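# Raise the block above the blue disc on sticks

## Task

Using the arm mounts given in the scene frame (arm1 at x=+0.62 y=+0.00 z=+0.72 facing +180°, arm2 at x=-0.31 y=+0.54 z=+0.72 facing -60°, arm3 at x=-0.31 y=-0.54 z=+0.72 facing +60°, angles counter-clockwise from +x), get the block resting up above the blue disc painted on the table with its centre over the disc. When finished, neither the block nor any of the three sticks may be in contact with the table, and every post must still stand close to its original spot. Any number of arms may be used. The arrangement has to hold by itself, not because a robot is keeping it there. Finally open the grippers and move the arms away.

## Robot and tools

Setup: three identical i2rt Big YAM arms, arm1, arm2 and arm3, each with six revolute joints, a two-finger gripper and a wrist camera (arm1_cam_wrist, arm2_cam_wrist, arm3_cam_wrist). Two fixed room cameras, cam_high and cam_low, also give views. All images are 672x504 pixels. A loose object may occasionally get a brief push from outside.

Frame: one shared scene frame, origin on the floor, +z up, lengths in metres. The arm feet sit on the tabletop at about z=0.72 (positions and headings are in the task). hand means the midpoint between the fingertips; its z axis runs along the fingers and its y axis is the opening direction. Reach is roughly 1.0 m from the joint1 axis.

execute_actions: argument actions is a list holding zero or one action. The action is an object keyed by arm name ("arm1", "arm2", "arm3"); each arm entry has one key, joints, an object keyed by joint name. Every value is an absolute target (not an offset) in that arm's own joint space:
- joint1_rad: -2.879 to 2.879, done within ±0.045; base yaw, positive turns counter-clockwise seen from above, 0 points the arm the way its foot faces.
- joint2_rad: 0 to 3.141, ±0.14; shoulder, 0 has the upper arm lying back roughly level, increasing lifts it up then forward.
- joint3_rad: 0 to 3.019, ±0.09; elbow, 0 is fully folded, increasing opens it.
- joint4_rad: -1.692 to 1.57, ±0.055; hand pitch, positive tips fingers up.
- joint5_rad: -1.57 to 1.57, ±0.03; sideways hand swing, positive toward the arm's right.
- joint6_rad: -2.094 to 2.094, ±0.035; hand roll, positive is clockwise seen from behind.
- gripper_m: 0 to 0.093 m, ±0.003; fingertip gap. Each finger squeezes with up to about 50-62 N.
All named motions start together but may finish at different moments; each joint has its own speed, so the hand can sweep a wide arc between postures. Any joint or arm you omit may still be driving toward an earlier target. An unknown key or out-of-range number rejects the entire call and nothing moves. cameras is an optional list of camera names (or "all"); omitted, null or ["all"] returns every camera, [] returns none. An empty actions list just reports state and pictures.

Result lines: per-robot state including joint_positions and joint torques (six arm values, offset, scaled and noisy, nonzero even in free air), a pictures line listing image order, and joint_status per joint. off_target: stopped short and may still be pushing. contact_stop or time_out: the joint now holds where it stopped, though after time_out a joint may keep pushing toward its target or a nearby substitute, listed under on_its_own. on_its_own covers everything not commanded this call; its "held at" is the held target, not the actual position. joint command not followed (often with a cause: line) means a safety check withheld that arm's joint targets, while its gripper target still runs; withheld joints read not_followed and may be retried on later actions until valid targets arrive. To stop a joint straining, command its reported position. Tiny target changes may not move a joint at all. A joint carrying load can slowly sag.

wait: seconds from 0 to 10; commands nothing new and returns the same as an empty execute_actions.

zoom_image: camera (one of the five names) and region [x0, y0, x1, y1] in pixels of that camera's latest full image, top-left origin, no larger than 504x504.

read_manual: section "licences" only; returns URDF licence text, moves nothing.

finished_scene: scene is the number of the current scene. It ends the scene irreversibly after the last command has been held, and reports success. Replying with no tool call ends everything.

Cameras: calibration (K, distortion, T_world_to_cam, pos_world) is supplied per camera in OpenCV convention; real poses may differ by a few degrees and millimetres, and wrist-camera poses inherit joint reading errors.

Cautions: the arms do not stop on contact and can press hard. Robot-against-robot squeezing ends the run; the self/inter-arm check may react late and ignores fingers, gripper housings and wrist cameras, and no state line reports arm-to-arm contact. Objects touching robots do not count. Arms act independently; a stalled arm does not pause the others. Never knock objects off the work area. Avoid dropping, slipping, slamming or shoving. Sustained holding heats motors, even while you are deciding: a MOTOR HOT warning appears at 85 °C, and at 100 °C that arm goes limp and falls (OVER-TEMPERATURE FAULT, joints read limit_stop_at_motor_heat; resend targets afterwards). The simulation keeps running during your replies, with the robot holding its last command. Fewer seconds of robot motion is better.

Each tool is called as a command line: name --argument value for each argument, lists and objects as JSON in quotes; but a table of rows of numbers goes row by row, as --pt "numbers of a row", without its own name.

## Session

I'll start by looking at the current state of the scene.

execute_actions --actions '[]'

Scene clock: 0.00 s.
Joint torques (N m, as the arm reports them, + toward a larger angle): no reading
arm1.joint_positions: joint1_rad=+0.456 joint2_rad=+0.533 joint3_rad=+1.440 joint4_rad=-1.348 joint5_rad=-0.016 joint6_rad=+0.172 gripper_m=+0.095
arm1.joint_status: not commanded
arm1.hand: x=+0.4495 y=-0.0737 z=+1.3065 quat_wxyz=(+0.166, +0.837, +0.106, -0.510) (m; scene frame)
arm2.joint_positions: joint1_rad=+0.344 joint2_rad=+0.640 joint3_rad=+1.397 joint4_rad=-1.490 joint5_rad=+0.090 joint6_rad=+0.148 gripper_m=+0.095
arm2.joint_status: not commanded
arm2.hand: x=-0.1461 y=+0.3923 z=+1.2973 quat_wxyz=(-0.380, -0.380, -0.830, +0.151) (m; scene frame)
arm3.joint_positions: joint1_rad=-0.190 joint2_rad=+0.644 joint3_rad=+1.328 joint4_rad=-1.175 joint5_rad=+0.242 joint6_rad=+0.036 gripper_m=+0.095
arm3.joint_status: not commanded
arm3.hand: x=-0.0883 y=-0.3671 z=+1.2772 quat_wxyz=(-0.500, +0.269, -0.814, -0.119) (m; scene frame)
pictures: arm1_cam_wrist, arm2_cam_wrist, arm3_cam_wrist, cam_high, cam_low
Images, in order (width x height): arm1_cam_wrist 672x504, arm2_cam_wrist 672x504, arm3_cam_wrist 672x504, cam_high 672x504, cam_low 672x504.

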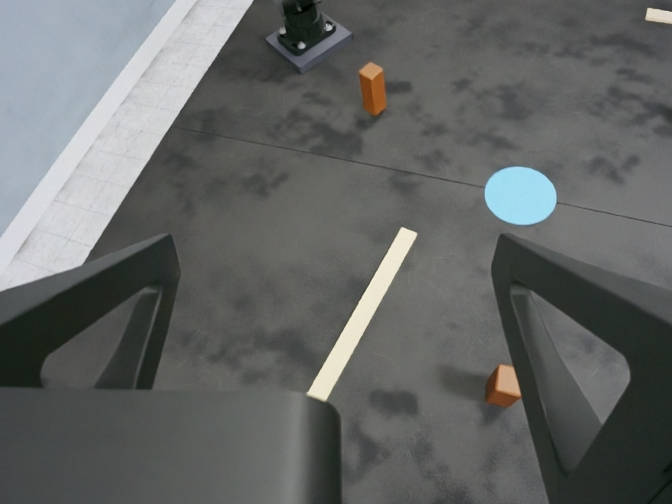

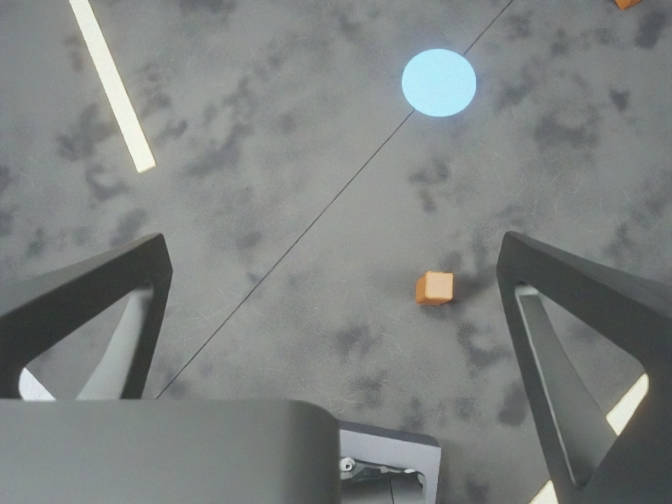

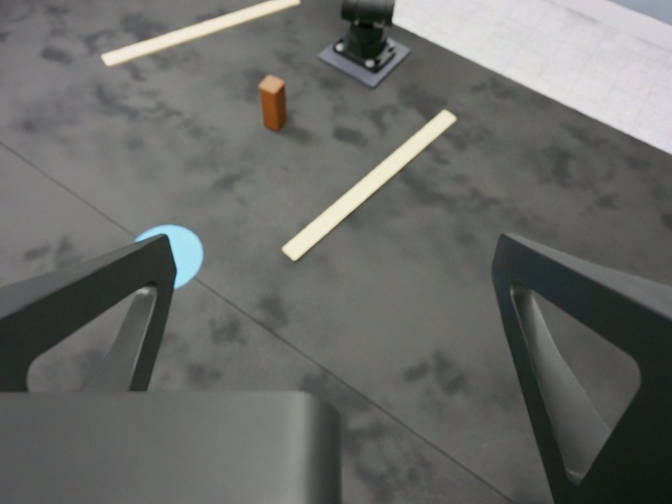

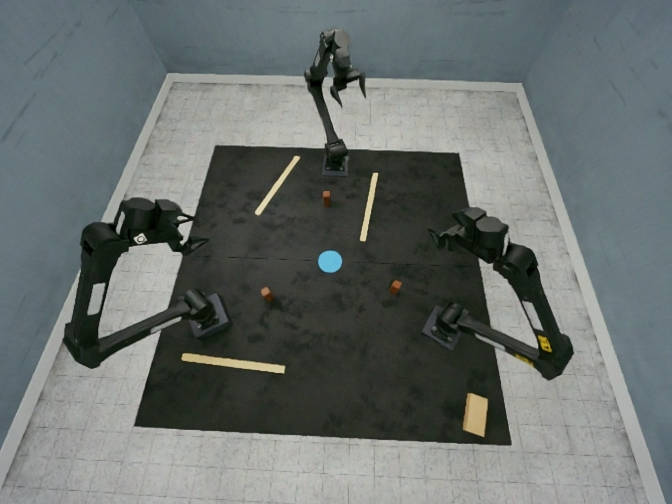

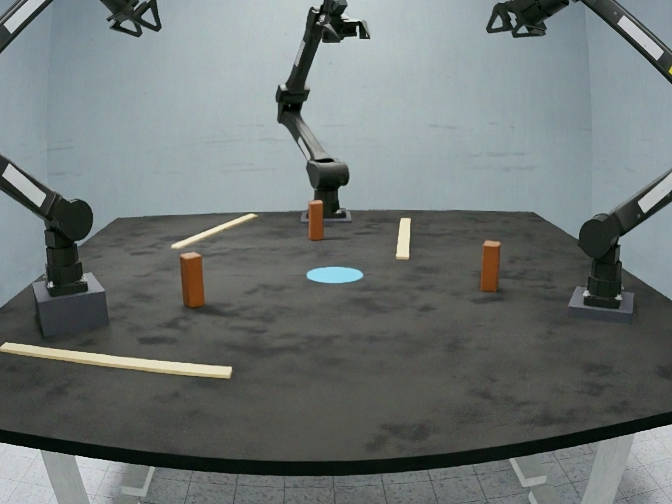

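zoom_image --camera "cam_high" --region '[130, 130, 530, 450]'

zoom_image --camera "cam_low" --region '[0, 180, 504, 400]'

Region (130, 130, 530, 450) of cam_high's 672x504 image, scaled by 1.260, with more detail than that image has; it fills the top 403 rows of this view, and the rest is white.

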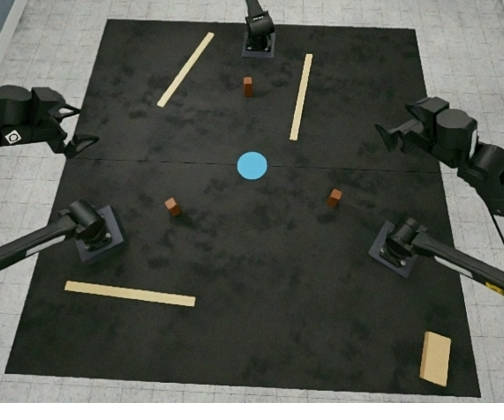

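Region (0, 180, 504, 400) of cam_low's 672x504 image, scaled by 1.000; it fills the top 220 rows of this view, and the rest is white.

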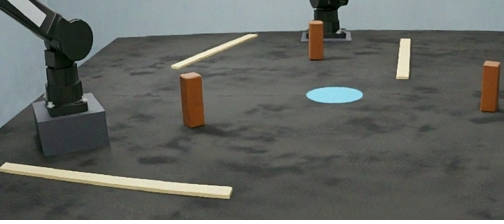

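zoom_image --camera "cam_high" --region '[240, 140, 420, 310]'

zoom_image --camera "cam_high" --region '[400, 280, 530, 450]'

zoom_image --camera "cam_high" --region '[160, 270, 320, 400]'

Region (240, 140, 420, 310) of cam_high's 672x504 image, scaled by 2.800, with more detail than that image has.

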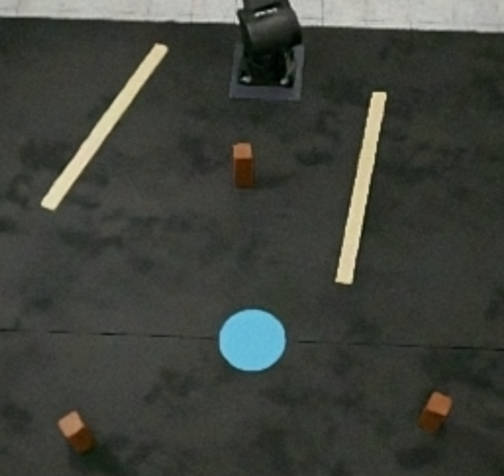

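Region (400, 280, 530, 450) of cam_high's 672x504 image, scaled by 2.965, with more detail than that image has; it fills the left 385 columns of this view, and the rest is white.

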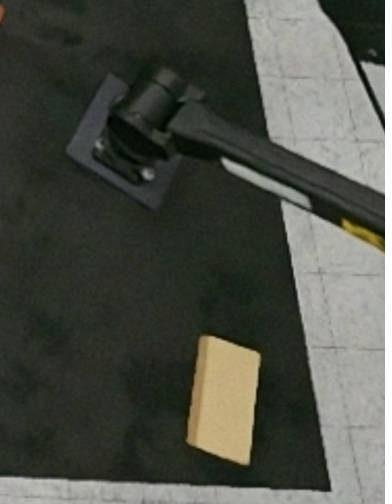

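Region (160, 270, 320, 400) of cam_high's 672x504 image, scaled by 3.150, with more detail than that image has; it fills the top 410 rows of this view, and the rest is white.

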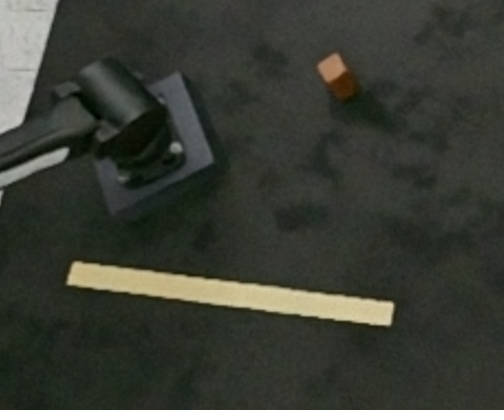

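execute_actions --actions '[{"arm1": {"joints": {"joint1_rad": -1.18, "joint2_rad": 1.214, "joint3_rad": 0.970, "joint4_rad": -1.327, "joint5_rad": 0.0, "joint6_rad": -0.808, "gripper_m": 0.09}}, "arm2": {"joints": {"joint1_rad": -1.724, "joint2_rad": 0.982, "joint3_rad": 0.648, "joint4_rad": -1.236, "joint5_rad": 0.0, "joint6_rad": -1.126, "gripper_m": 0.09}}, "arm3": {"joints": {"joint1_rad": -0.478, "joint2_rad": 2.175, "joint3_rad": 2.189, "joint4_rad": -1.585, "joint5_rad": 0.0, "joint6_rad": 0.688, "gripper_m": 0.09}}}]'

Scene clock: 22.67 s.
Joint torques (N m, as the arm reports them, + toward a larger angle): arm1=[-0.23 -8.18 10.74  0.38 -0.03 -0.13] | arm2=[ 1.66 -4.63  8.73  0.1  -0.13 -0.15] | arm3=[ -0.8  -23.17  11.09  -0.22  -0.04   0.16]
arm1.joint_positions: joint1_rad=-1.174 joint2_rad=+1.222 joint3_rad=+0.967 joint4_rad=-1.329 joint5_rad=-0.001 joint6_rad=-0.798 gripper_m=+0.090
arm1.joint_status: all done
arm1.hand: x=+0.5067 y=+0.3035 z=+0.8937 quat_wxyz=(+0.010, +0.979, -0.205, +0.004) (m; scene frame)
arm2.joint_positions: joint1_rad=-1.720 joint2_rad=+0.987 joint3_rad=+0.650 joint4_rad=-1.238 joint5_rad=+0.001 joint6_rad=-1.117 gripper_m=+0.090
arm2.joint_status: all done
arm2.hand: x=-0.5204 y=+0.4489 z=+0.9018 quat_wxyz=(-0.002, -0.725, -0.688, +0.003) (m; scene frame)
arm3.joint_positions: joint1_rad=-0.475 joint2_rad=+2.214 joint3_rad=+2.141 joint4_rad=-1.577 joint5_rad=+0.003 joint6_rad=+0.674 gripper_m=+0.090
arm3.joint_status: all done
arm3.hand: x=+0.2631 y=-0.1967 z=+0.8512 quat_wxyz=(+0.040, -0.067, -0.997, +0.025) (m; scene frame)
pictures: arm1_cam_wrist, arm2_cam_wrist, arm3_cam_wrist, cam_high, cam_low
camera_calibration (this result's frames):
arm1_cam_wrist: T_world_to_cam=[[0.410028, 0.911898, -0.0178655, -0.473303], [0.735456, -0.31898, 0.597793, -0.801946], [0.539428, -0.258251, -0.801451, 0.643947], [0, 0, 0, 1]] pos_world=[0.436501, 0.342099, 0.987034]
arm2_cam_wrist: T_world_to_cam=[[-0.998465, 0.0552707, 0.00357713, -0.546222], [0.0472764, 0.81684, 0.574924, -0.85397], [0.0288545, 0.57421, -0.818199, 0.618016], [0, 0, 0, 1]] pos_world=[-0.522843, 0.372875, 0.998582]
arm3_cam_wrist: T_world_to_cam=[[-0.14924, -0.986777, 0.0632418, -0.204096], [-0.758857, 0.155304, 0.632468, -0.305331], [-0.633927, 0.046398, -0.772, 0.957995], [0, 0, 0, 1]] pos_world=[0.345137, -0.198427, 0.945592]
Images, in order (width x height): arm1_cam_wrist 672x504, arm2_cam_wrist 672x504, arm3_cam_wrist 672x504, cam_high 672x504, cam_low 672x504.

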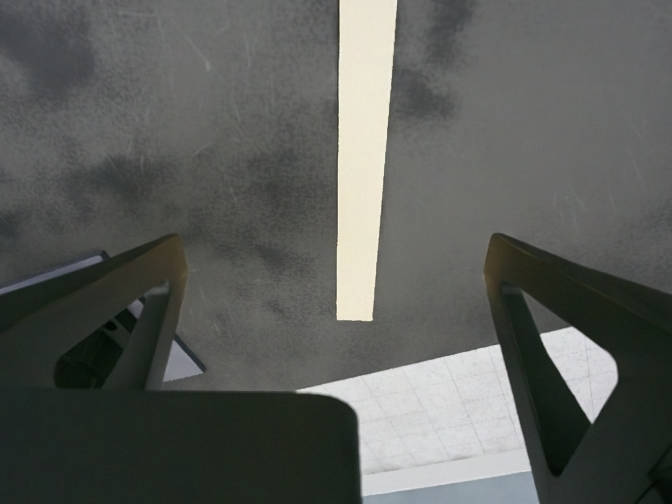

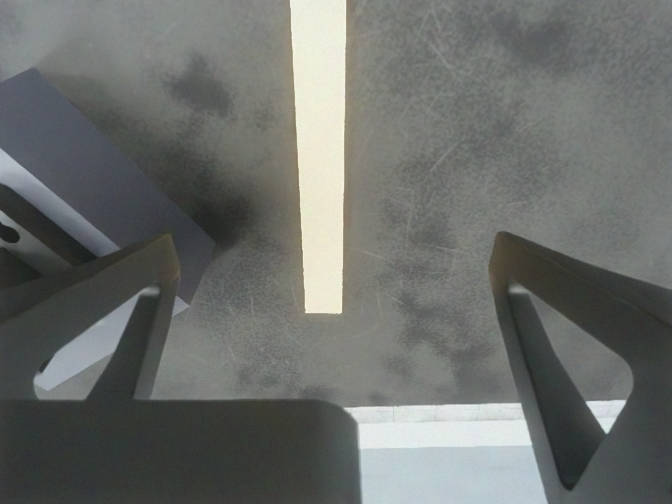

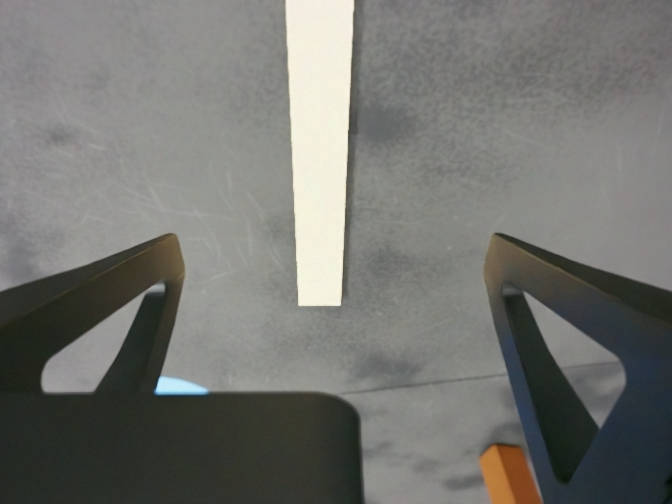

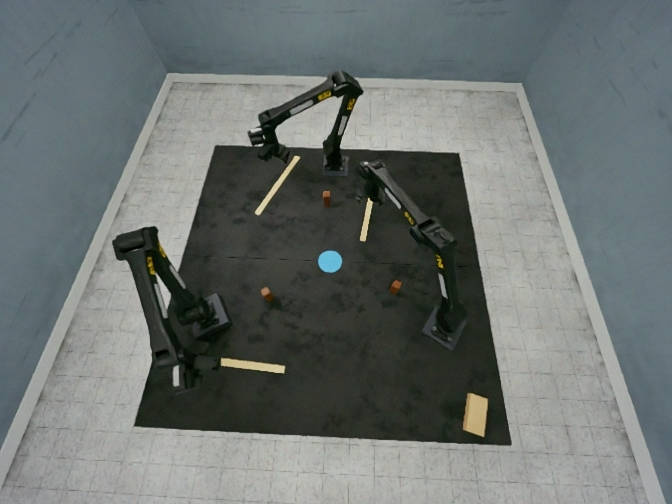

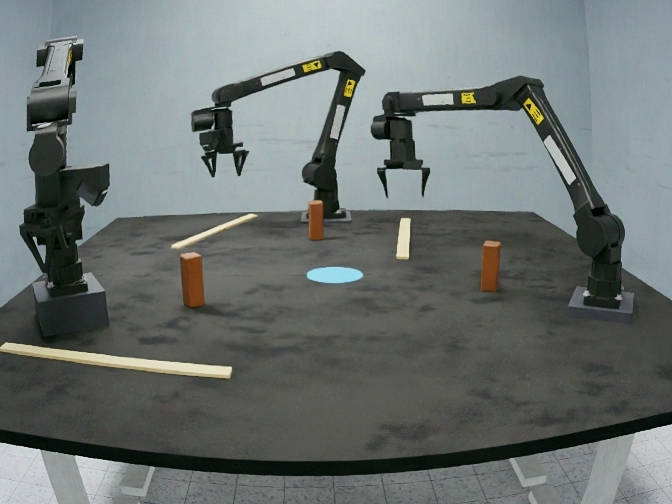

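execute_actions --actions '[{"arm1": {"joints": {"joint1_rad": -1.270, "joint2_rad": 1.388, "joint3_rad": 0.700, "joint4_rad": -0.868, "joint5_rad": 0.0, "joint6_rad": -0.898, "gripper_m": 0.065}}, "arm2": {"joints": {"joint1_rad": -1.745, "joint2_rad": 1.307, "joint3_rad": 0.374, "joint4_rad": -0.628, "joint5_rad": 0.0, "joint6_rad": -1.147, "gripper_m": 0.065}}, "arm3": {"joints": {"joint1_rad": -0.490, "joint2_rad": 2.206, "joint3_rad": 1.959, "joint4_rad": -1.260, "joint5_rad": 0.0, "joint6_rad": 0.718, "gripper_m": 0.065}}}]'

Scene clock: 29.70 s.
Joint torques (N m, as the arm reports them, + toward a larger angle): arm1=[-0.13 -8.55  8.45  0.88 -0.04 -0.12] | arm2=[ 0.91 -5.94  6.6   0.42 -0.15 -0.19] | arm3=[ -1.01 -20.8    7.89   0.78  -0.03   0.16]
arm1.joint_positions: joint1_rad=-1.266 joint2_rad=+1.394 joint3_rad=+0.697 joint4_rad=-0.882 joint5_rad=-0.001 joint6_rad=-0.888 gripper_m=+0.065
arm1.joint_status: all done
arm1.hand: x=+0.5375 y=+0.3020 z=+0.7504 quat_wxyz=(+0.008, +0.979, -0.206, +0.002) (m; scene frame)
arm2.joint_positions: joint1_rad=-1.738 joint2_rad=+1.309 joint3_rad=+0.363 joint4_rad=-0.641 joint5_rad=+0.001 joint6_rad=-1.138 gripper_m=+0.065
arm2.joint_status: all done
arm2.hand: x=-0.5040 y=+0.4589 z=+0.7480 quat_wxyz=(-0.004, -0.724, -0.690, -0.002) (m; scene frame)
arm3.joint_positions: joint1_rad=-0.483 joint2_rad=+2.212 joint3_rad=+1.952 joint4_rad=-1.271 joint5_rad=+0.003 joint6_rad=+0.704 gripper_m=+0.065
arm3.joint_status: all done
arm3.hand: x=+0.2794 y=-0.1932 z=+0.7806 quat_wxyz=(-0.009, -0.087, -0.996, -0.009) (m; scene frame)
pictures: arm1_cam_wrist, arm2_cam_wrist, arm3_cam_wrist, cam_high, cam_low
camera_calibration (this result's frames):
arm1_cam_wrist: T_world_to_cam=[[0.412099, 0.91101, -0.0153079, -0.489828], [0.73603, -0.322949, 0.594948, -0.736404], [0.53706, -0.256445, -0.803618, 0.514455], [0, 0, 0, 1]] pos_world=[0.46758, 0.340347, 0.84405]
arm2_cam_wrist: T_world_to_cam=[[-0.998637, 0.0517836, -0.00647344, -0.520845], [0.0384918, 0.814648, 0.578678, -0.780724], [0.0352396, 0.57764, -0.815531, 0.485642], [0, 0, 0, 1]] pos_world=[-0.507198, 0.38246, 0.844472]
arm3_cam_wrist: T_world_to_cam=[[-0.190481, -0.981603, -0.0131344, -0.121547], [-0.814506, 0.150559, 0.560279, -0.17791], [-0.547994, 0.11742, -0.8282, 0.947289], [0, 0, 0, 1]] pos_world=[0.351048, -0.203756, 0.882628]
Images, in order (width x height): arm1_cam_wrist 672x504, arm2_cam_wrist 672x504, arm3_cam_wrist 672x504, cam_high 672x504, cam_low 672x504.

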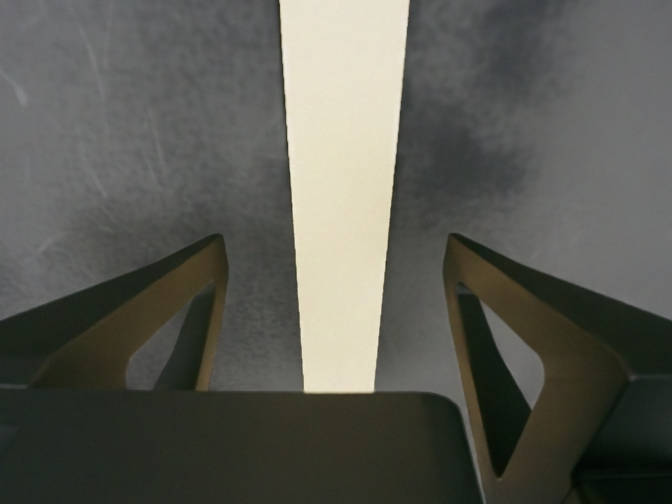

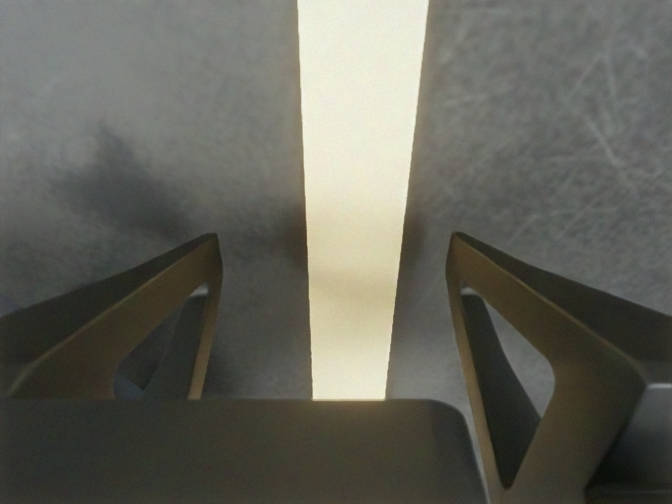

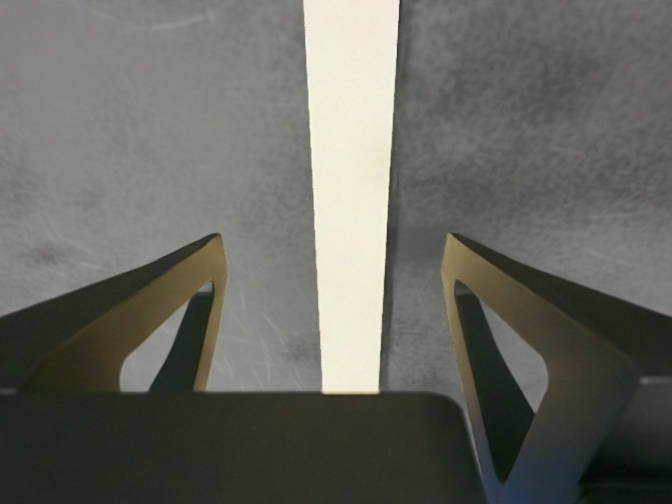

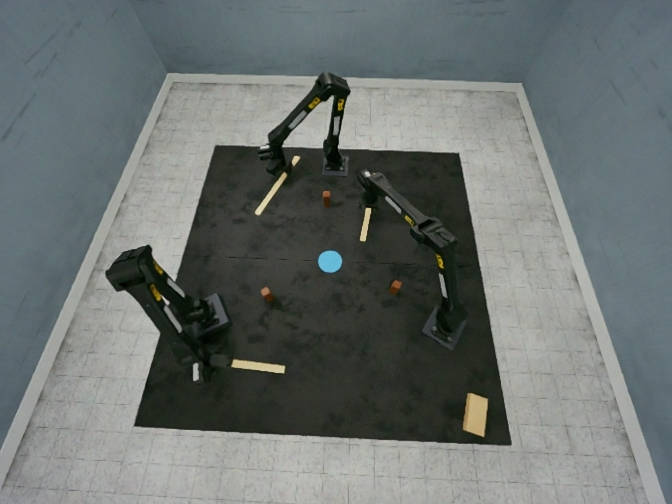

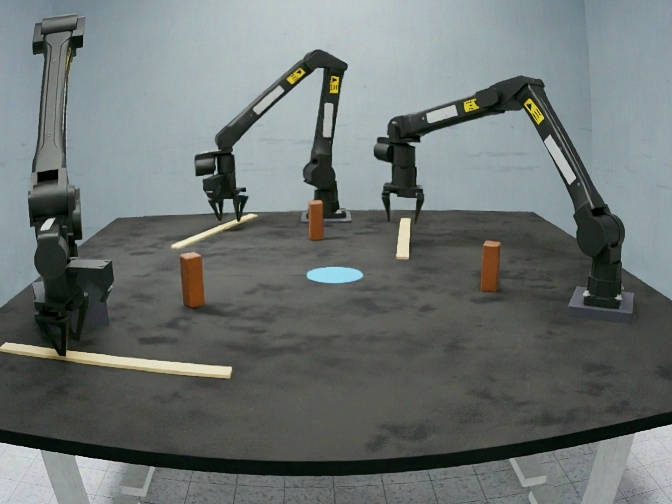

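zoom_image --camera "cam_low" --region '[0, 280, 250, 400]'

Region (0, 280, 250, 400) of cam_low's 672x504 image, scaled by 2.016, with more detail than that image has; it fills the top 242 rows of this view, and the rest is white.

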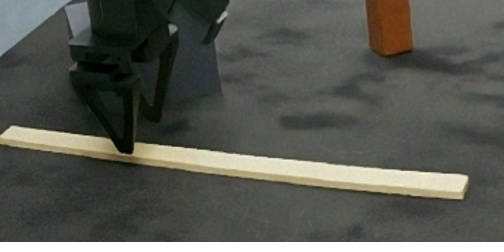

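zoom_image --camera "cam_low" --region '[180, 345, 250, 395]'

Region (180, 345, 250, 395) of cam_low's 672x504 image, scaled by 7.200, with more detail than that image has; it fills the top 360 rows of this view, and the rest is white.

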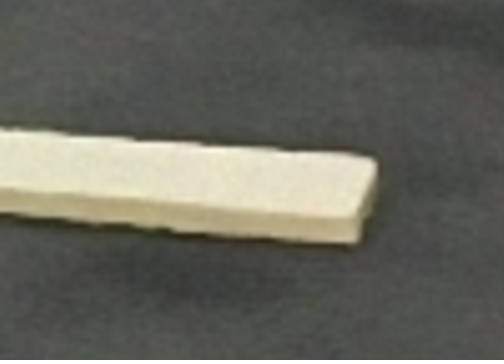

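execute_actions --actions '[{"arm1": {"joints": {"joint2_rad": 1.428, "joint3_rad": 0.677, "joint4_rad": -0.797}}, "arm2": {"joints": {"joint2_rad": 1.391, "joint3_rad": 0.360, "joint4_rad": -0.517}}, "arm3": {"joints": {"joint3_rad": 1.862, "joint4_rad": -1.172}}}]'

Scene clock: 32.90 s.
Joint torques (N m, as the arm reports them, + toward a larger angle): arm1=[-0.07 -7.12  6.9   0.98 -0.05 -0.12] | arm2=[ 1.51 -6.42  4.7   0.57 -0.16 -0.18] | arm3=[ -0.8  -20.08   7.59   0.77  -0.03   0.12]
arm1.joint_positions: joint1_rad=-1.266 joint2_rad=+1.411 joint3_rad=+0.689 joint4_rad=-0.812 joint5_rad=-0.001 joint6_rad=-0.888 gripper_m=+0.065
arm1.joint_status: all done
arm1.hand: x=+0.5344 y=+0.3130 z=+0.7432 quat_wxyz=(-0.012, +0.978, -0.206, -0.008) (m; scene frame)
arm2.joint_positions: joint1_rad=-1.738 joint2_rad=+1.389 joint3_rad=+0.363 joint4_rad=-0.530 joint5_rad=+0.001 joint6_rad=-1.138 gripper_m=+0.065
arm2.joint_status: all done
arm2.hand: x=-0.5161 y=+0.4539 z=+0.7326 quat_wxyz=(+0.002, -0.724, -0.690, +0.012) (m; scene frame)
arm3.joint_positions: joint1_rad=-0.483 joint2_rad=+2.212 joint3_rad=+1.856 joint4_rad=-1.183 joint5_rad=+0.003 joint6_rad=+0.704 gripper_m=+0.065
arm3.joint_status: all done
arm3.hand: x=+0.2675 y=-0.1999 z=+0.7458 quat_wxyz=(-0.006, -0.087, -0.996, -0.006) (m; scene frame)
pictures: arm1_cam_wrist, arm2_cam_wrist, arm3_cam_wrist, cam_high, cam_low
camera_calibration (this result's frames):
arm1_cam_wrist: T_world_to_cam=[[0.411881, 0.91102, 0.0199322, -0.524842], [0.743179, -0.348495, 0.57117, -0.704458], [0.527294, -0.220441, -0.82059, 0.519722], [0, 0, 0, 1]] pos_world=[0.465665, 0.347209, 0.839305]
arm2_cam_wrist: T_world_to_cam=[[-0.998412, 0.0520508, 0.0215329, -0.553229], [0.0550634, 0.821277, 0.567866, -0.75384], [0.0118734, 0.56815, -0.82284, 0.473971], [0, 0, 0, 1]] pos_world=[-0.51647, 0.378622, 0.829995]
arm3_cam_wrist: T_world_to_cam=[[-0.190882, -0.981584, -0.00759621, -0.134931], [-0.810376, 0.153212, 0.565524, -0.171581], [-0.553945, 0.114104, -0.824697, 0.910994], [0, 0, 0, 1]] pos_world=[0.33984, -0.210106, 0.847302]
Images, in order (width x height): arm1_cam_wrist 672x504, arm2_cam_wrist 672x504, arm3_cam_wrist 672x504, cam_high 672x504, cam_low 672x504.

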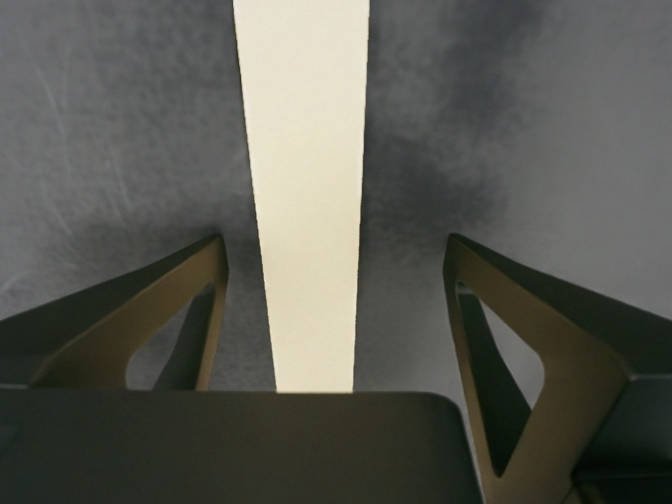

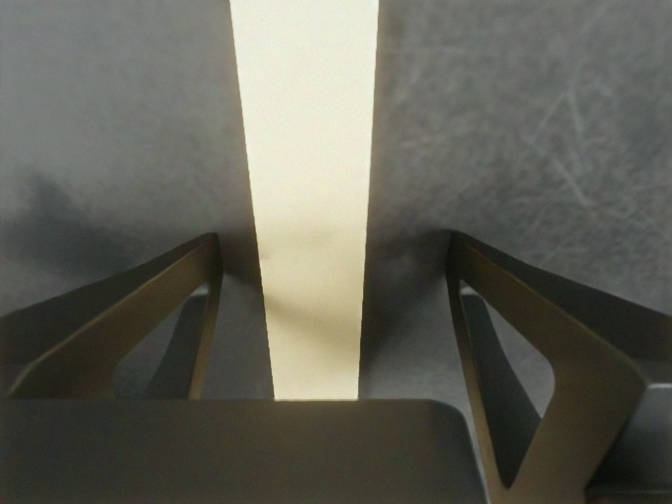

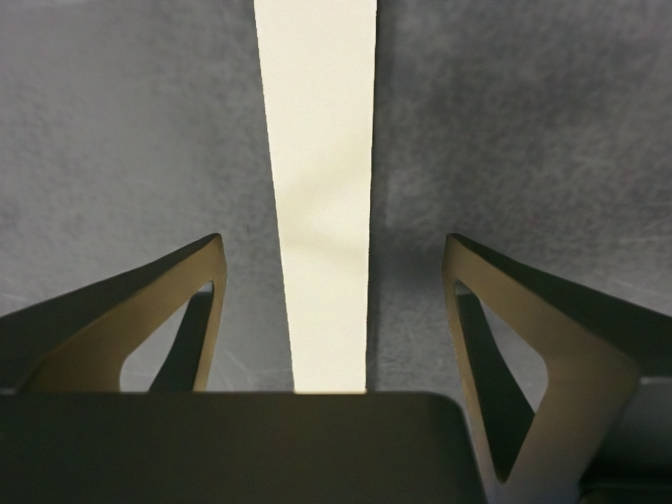

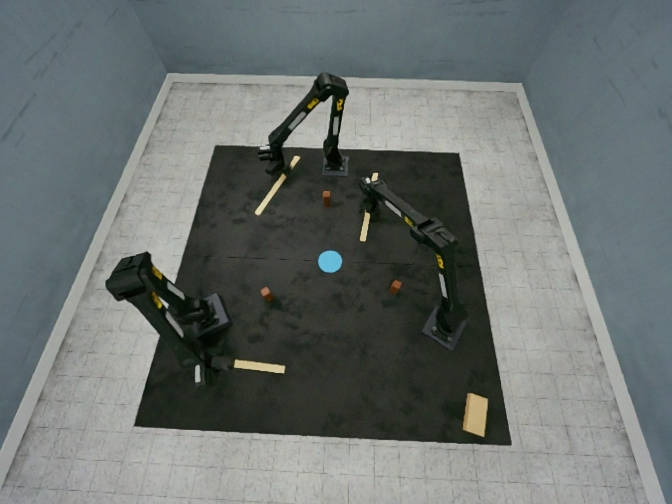

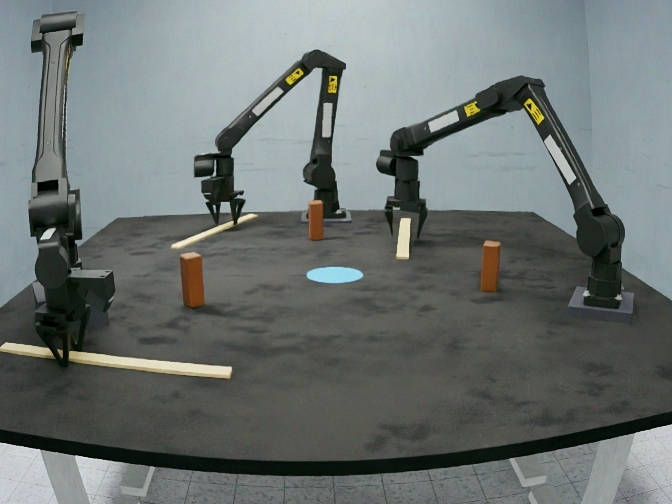

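execute_actions --actions '[{"arm1": {"joints": {"joint2_rad": 1.451, "joint3_rad": 0.662}}, "arm2": {"joints": {"joint3_rad": 0.342}}, "arm3": {"joints": {"joint1_rad": -0.457, "joint3_rad": 1.810, "joint4_rad": -1.142, "joint6_rad": 0.735}}}]' --cameras '["arm1_cam_wrist", "arm2_cam_wrist", "arm3_cam_wrist", "cam_low"]'

Scene clock: 34.47 s.
Joint torques (N m, as the arm reports them, + toward a larger angle): arm1=[-0.07 -6.25  6.34  0.75 -0.06 -0.1 ] | arm2=[ 0.82 -6.15  3.49  0.28 -0.13 -0.17] | arm3=[ -0.06 -19.92   7.25   0.68  -0.03   0.14]
arm1.joint_positions: joint1_rad=-1.266 joint2_rad=+1.421 joint3_rad=+0.678 joint4_rad=-0.806 joint5_rad=-0.001 joint6_rad=-0.890 gripper_m=+0.065
arm1.joint_status: all done
arm1.hand: x=+0.5360 y=+0.3077 z=+0.7368 quat_wxyz=(-0.005, +0.979, -0.205, -0.004) (m; scene frame)
arm2.joint_positions: joint1_rad=-1.738 joint2_rad=+1.387 joint3_rad=+0.358 joint4_rad=-0.525 joint5_rad=+0.001 joint6_rad=-1.139 gripper_m=+0.065
arm2.joint_status: all done
arm2.hand: x=-0.5149 y=+0.4544 z=+0.7320 quat_wxyz=(+0.003, -0.724, -0.690, +0.013) (m; scene frame)
arm3.joint_positions: joint1_rad=-0.460 joint2_rad=+2.212 joint3_rad=+1.806 joint4_rad=-1.152 joint5_rad=+0.003 joint6_rad=+0.721 gripper_m=+0.065
arm3.joint_status: all done
arm3.hand: x=+0.2493 y=-0.1927 z=+0.7285 quat_wxyz=(+0.002, -0.084, -0.996, -0.001) (m; scene frame)
pictures: arm1_cam_wrist, arm2_cam_wrist, arm3_cam_wrist, cam_low
camera_calibration (this result's frames):
arm1_cam_wrist: T_world_to_cam=[[0.41005, 0.912029, 0.00786271, -0.510888], [0.741173, -0.338232, 0.579881, -0.712346], [0.531527, -0.231952, -0.814664, 0.509444], [0, 0, 0, 1]] pos_world=[0.466678, 0.343173, 0.832118]
arm2_cam_wrist: T_world_to_cam=[[-0.998407, 0.0513178, 0.0234341, -0.553159], [0.055545, 0.821514, 0.567476, -0.753565], [0.00987022, 0.567874, -0.823056, 0.472407], [0, 0, 0, 1]] pos_world=[-0.515084, 0.379184, 0.82941]
arm3_cam_wrist: T_world_to_cam=[[-0.184056, -0.982906, 0.00445917, -0.14218], [-0.802194, 0.152835, 0.577172, -0.188203], [-0.567987, 0.102655, -0.816611, 0.881281], [0, 0, 0, 1]] pos_world=[0.323412, -0.201454, 0.828923]
Images, in order (width x height): arm1_cam_wrist 672x504, arm2_cam_wrist 672x504, arm3_cam_wrist 672x504, cam_low 672x504.

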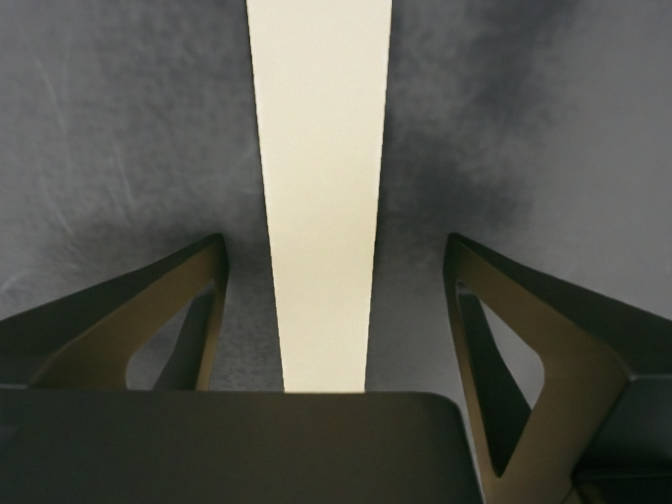

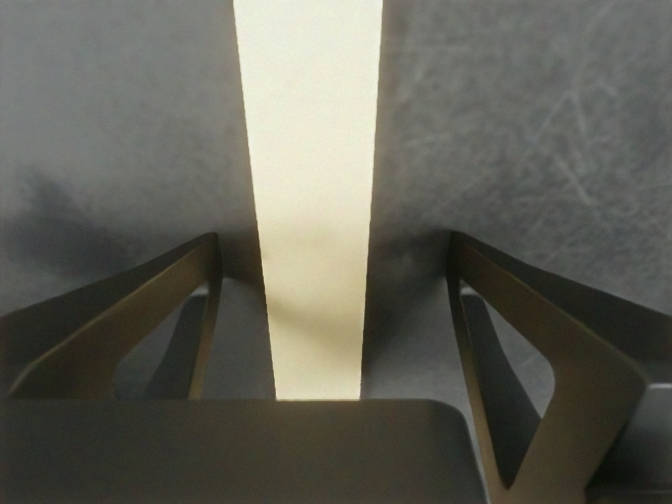

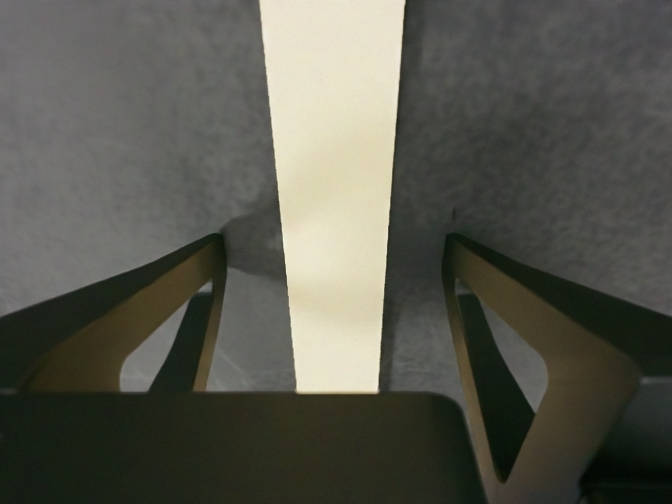

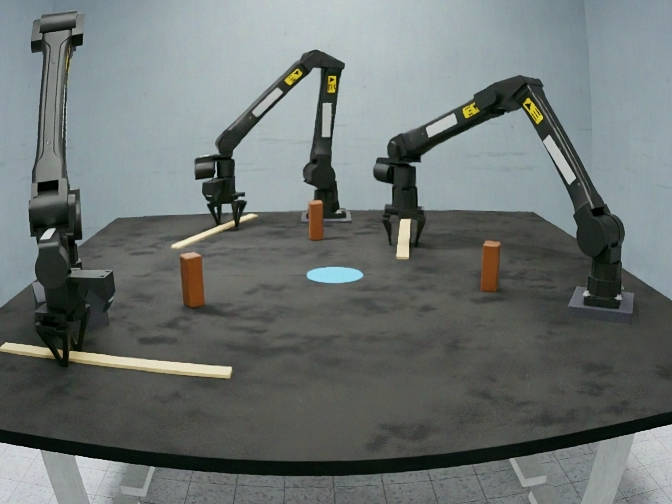

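execute_actions --actions '[{"arm1": {"joints": {"gripper_m": 0.02}}, "arm2": {"joints": {"gripper_m": 0.02}}, "arm3": {"joints": {"gripper_m": 0.02}}}]' --cameras '["arm1_cam_wrist", "arm2_cam_wrist", "arm3_cam_wrist", "cam_low"]'

Scene clock: 36.37 s.
Joint torques (N m, as the arm reports them, + toward a larger angle): arm1=[-0.09 -6.33  6.31  0.7  -0.08 -0.1 ] | arm2=[ 1.35 -6.09  3.75  0.13 -0.14 -0.15] | arm3=[ -0.14 -19.82   7.18   0.63  -0.01   0.15]
arm1.joint_positions: joint1_rad=-1.266 joint2_rad=+1.422 joint3_rad=+0.678 joint4_rad=-0.805 joint5_rad=+0.000 joint6_rad=-0.890 gripper_m=+0.028
arm1.joint_status: gripper_m off_target (ended at +0.028, target +0.020)
arm1.hand: x=+0.5360 y=+0.3078 z=+0.7365 quat_wxyz=(-0.005, +0.979, -0.205, -0.004) (m; scene frame)
arm2.joint_positions: joint1_rad=-1.738 joint2_rad=+1.386 joint3_rad=+0.356 joint4_rad=-0.523 joint5_rad=+0.001 joint6_rad=-1.139 gripper_m=+0.028
arm2.joint_status: gripper_m off_target (ended at +0.028, target +0.020)
arm2.hand: x=-0.5146 y=+0.4546 z=+0.7319 quat_wxyz=(+0.003, -0.724, -0.690, +0.013) (m; scene frame)
arm3.joint_positions: joint1_rad=-0.460 joint2_rad=+2.212 joint3_rad=+1.806 joint4_rad=-1.152 joint5_rad=+0.002 joint6_rad=+0.721 gripper_m=+0.028
arm3.joint_status: gripper_m off_target (ended at +0.028, target +0.020)
arm3.hand: x=+0.2493 y=-0.1926 z=+0.7285 quat_wxyz=(+0.002, -0.084, -0.996, -0.001) (m; scene frame)
pictures: arm1_cam_wrist, arm2_cam_wrist, arm3_cam_wrist, cam_low
camera_calibration (this result's frames):
arm1_cam_wrist: T_world_to_cam=[[0.410052, 0.912026, 0.00810555, -0.511214], [0.740958, -0.338294, 0.580119, -0.71216], [0.531826, -0.231873, -0.814491, 0.508882], [0, 0, 0, 1]] pos_world=[0.466668, 0.343317, 0.831761]
arm2_cam_wrist: T_world_to_cam=[[-0.99841, 0.0509481, 0.0241316, -0.553178], [0.0556398, 0.821692, 0.567209, -0.753442], [0.00906944, 0.567649, -0.82322, 0.472013], [0, 0, 0, 1]] pos_world=[-0.514658, 0.379342, 0.829279]
arm3_cam_wrist: T_world_to_cam=[[-0.184806, -0.982766, 0.00417993, -0.141715], [-0.80196, 0.153262, 0.577383, -0.188369], [-0.568073, 0.103352, -0.816463, 0.881304], [0, 0, 0, 1]] pos_world=[0.323391, -0.201487, 0.828905]
Images, in order (width x height): arm1_cam_wrist 672x504, arm2_cam_wrist 672x504, arm3_cam_wrist 672x504, cam_low 672x504.

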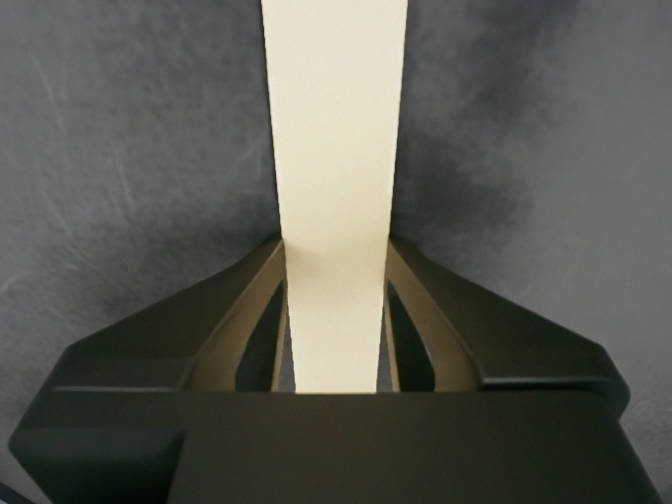

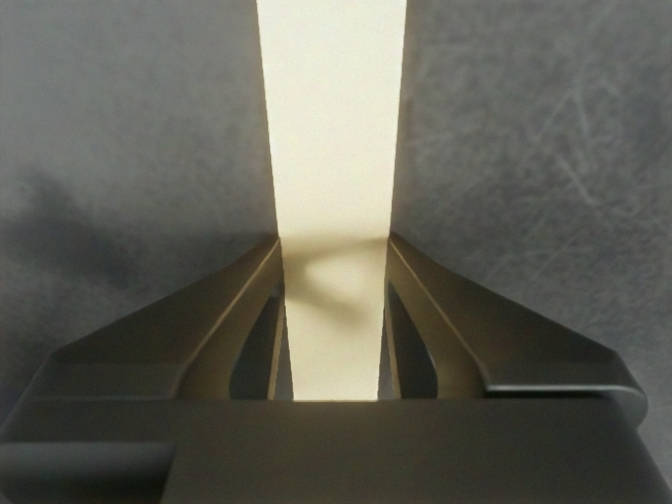

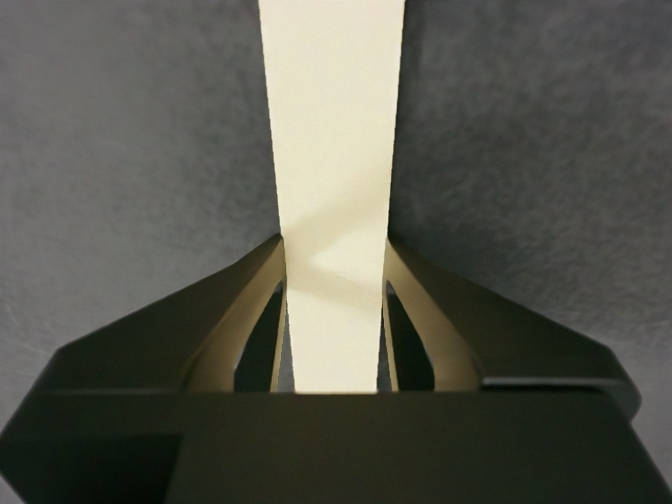

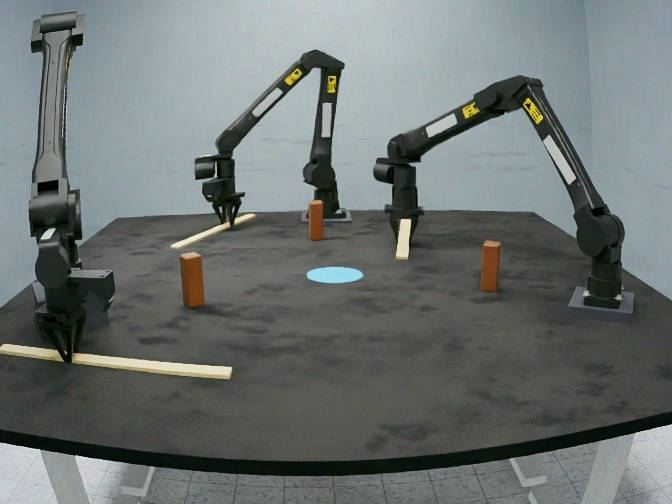

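execute_actions --actions '[{"arm1": {"joints": {"joint2_rad": 1.19, "joint3_rad": 1.17, "joint4_rad": -1.507}}, "arm2": {"joints": {"joint2_rad": 1.21, "joint3_rad": 1.03, "joint4_rad": -1.341}}, "arm3": {"joints": {"joint2_rad": 2.10, "joint3_rad": 2.05, "joint4_rad": -1.47}}}]' --cameras '["cam_high", "cam_low"]'

Scene clock: 42.33 s.
Joint torques (N m, as the arm reports them, + toward a larger angle): arm1=[-0.09 -6.61 14.29 -0.11 -0.08 -0.1 ] | arm2=[ 1.29 -9.11 13.16 -0.53 -0.17 -0.14] | arm3=[  0.03 -19.8   10.79   0.     0.03   0.12]
arm1.joint_positions: joint1_rad=-1.266 joint2_rad=+1.176 joint3_rad=+1.137 joint4_rad=-1.494 joint5_rad=+0.000 joint6_rad=-0.891 gripper_m=+0.028
arm1.joint_status: all done
arm1.hand: x=+0.5331 y=+0.3204 z=+0.9716 quat_wxyz=(-0.013, +0.979, -0.205, -0.008) (m; scene frame)
arm2.joint_positions: joint1_rad=-1.738 joint2_rad=+1.213 joint3_rad=+0.986 joint4_rad=-1.330 joint5_rad=+0.001 joint6_rad=-1.140 gripper_m=+0.028
arm2.joint_status: all done
arm2.hand: x=-0.6137 y=+0.4160 z=+0.9682 quat_wxyz=(+0.002, -0.724, -0.690, +0.012) (m; scene frame)
arm3.joint_positions: joint1_rad=-0.460 joint2_rad=+2.109 joint3_rad=+2.007 joint4_rad=-1.464 joint5_rad=+0.002 joint6_rad=+0.721 gripper_m=+0.028
arm3.joint_status: all done
arm3.hand: x=+0.2502 y=-0.1930 z=+0.8677 quat_wxyz=(+0.005, -0.084, -0.996, +0.001) (m; scene frame)
pictures: cam_high, cam_low
Images, in order (width x height): cam_high 672x504, cam_low 672x504.

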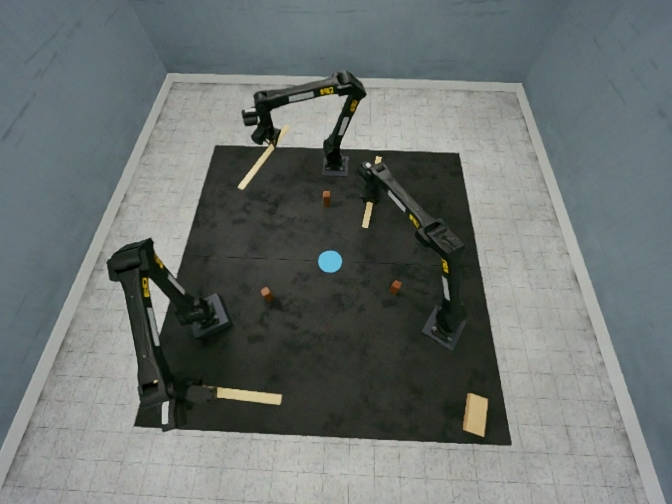

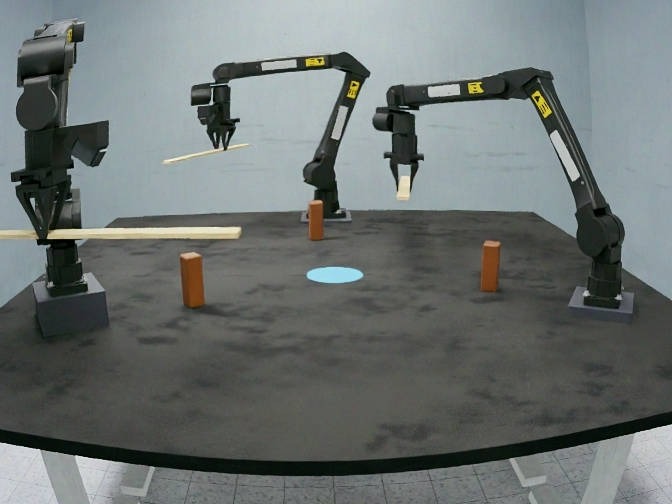

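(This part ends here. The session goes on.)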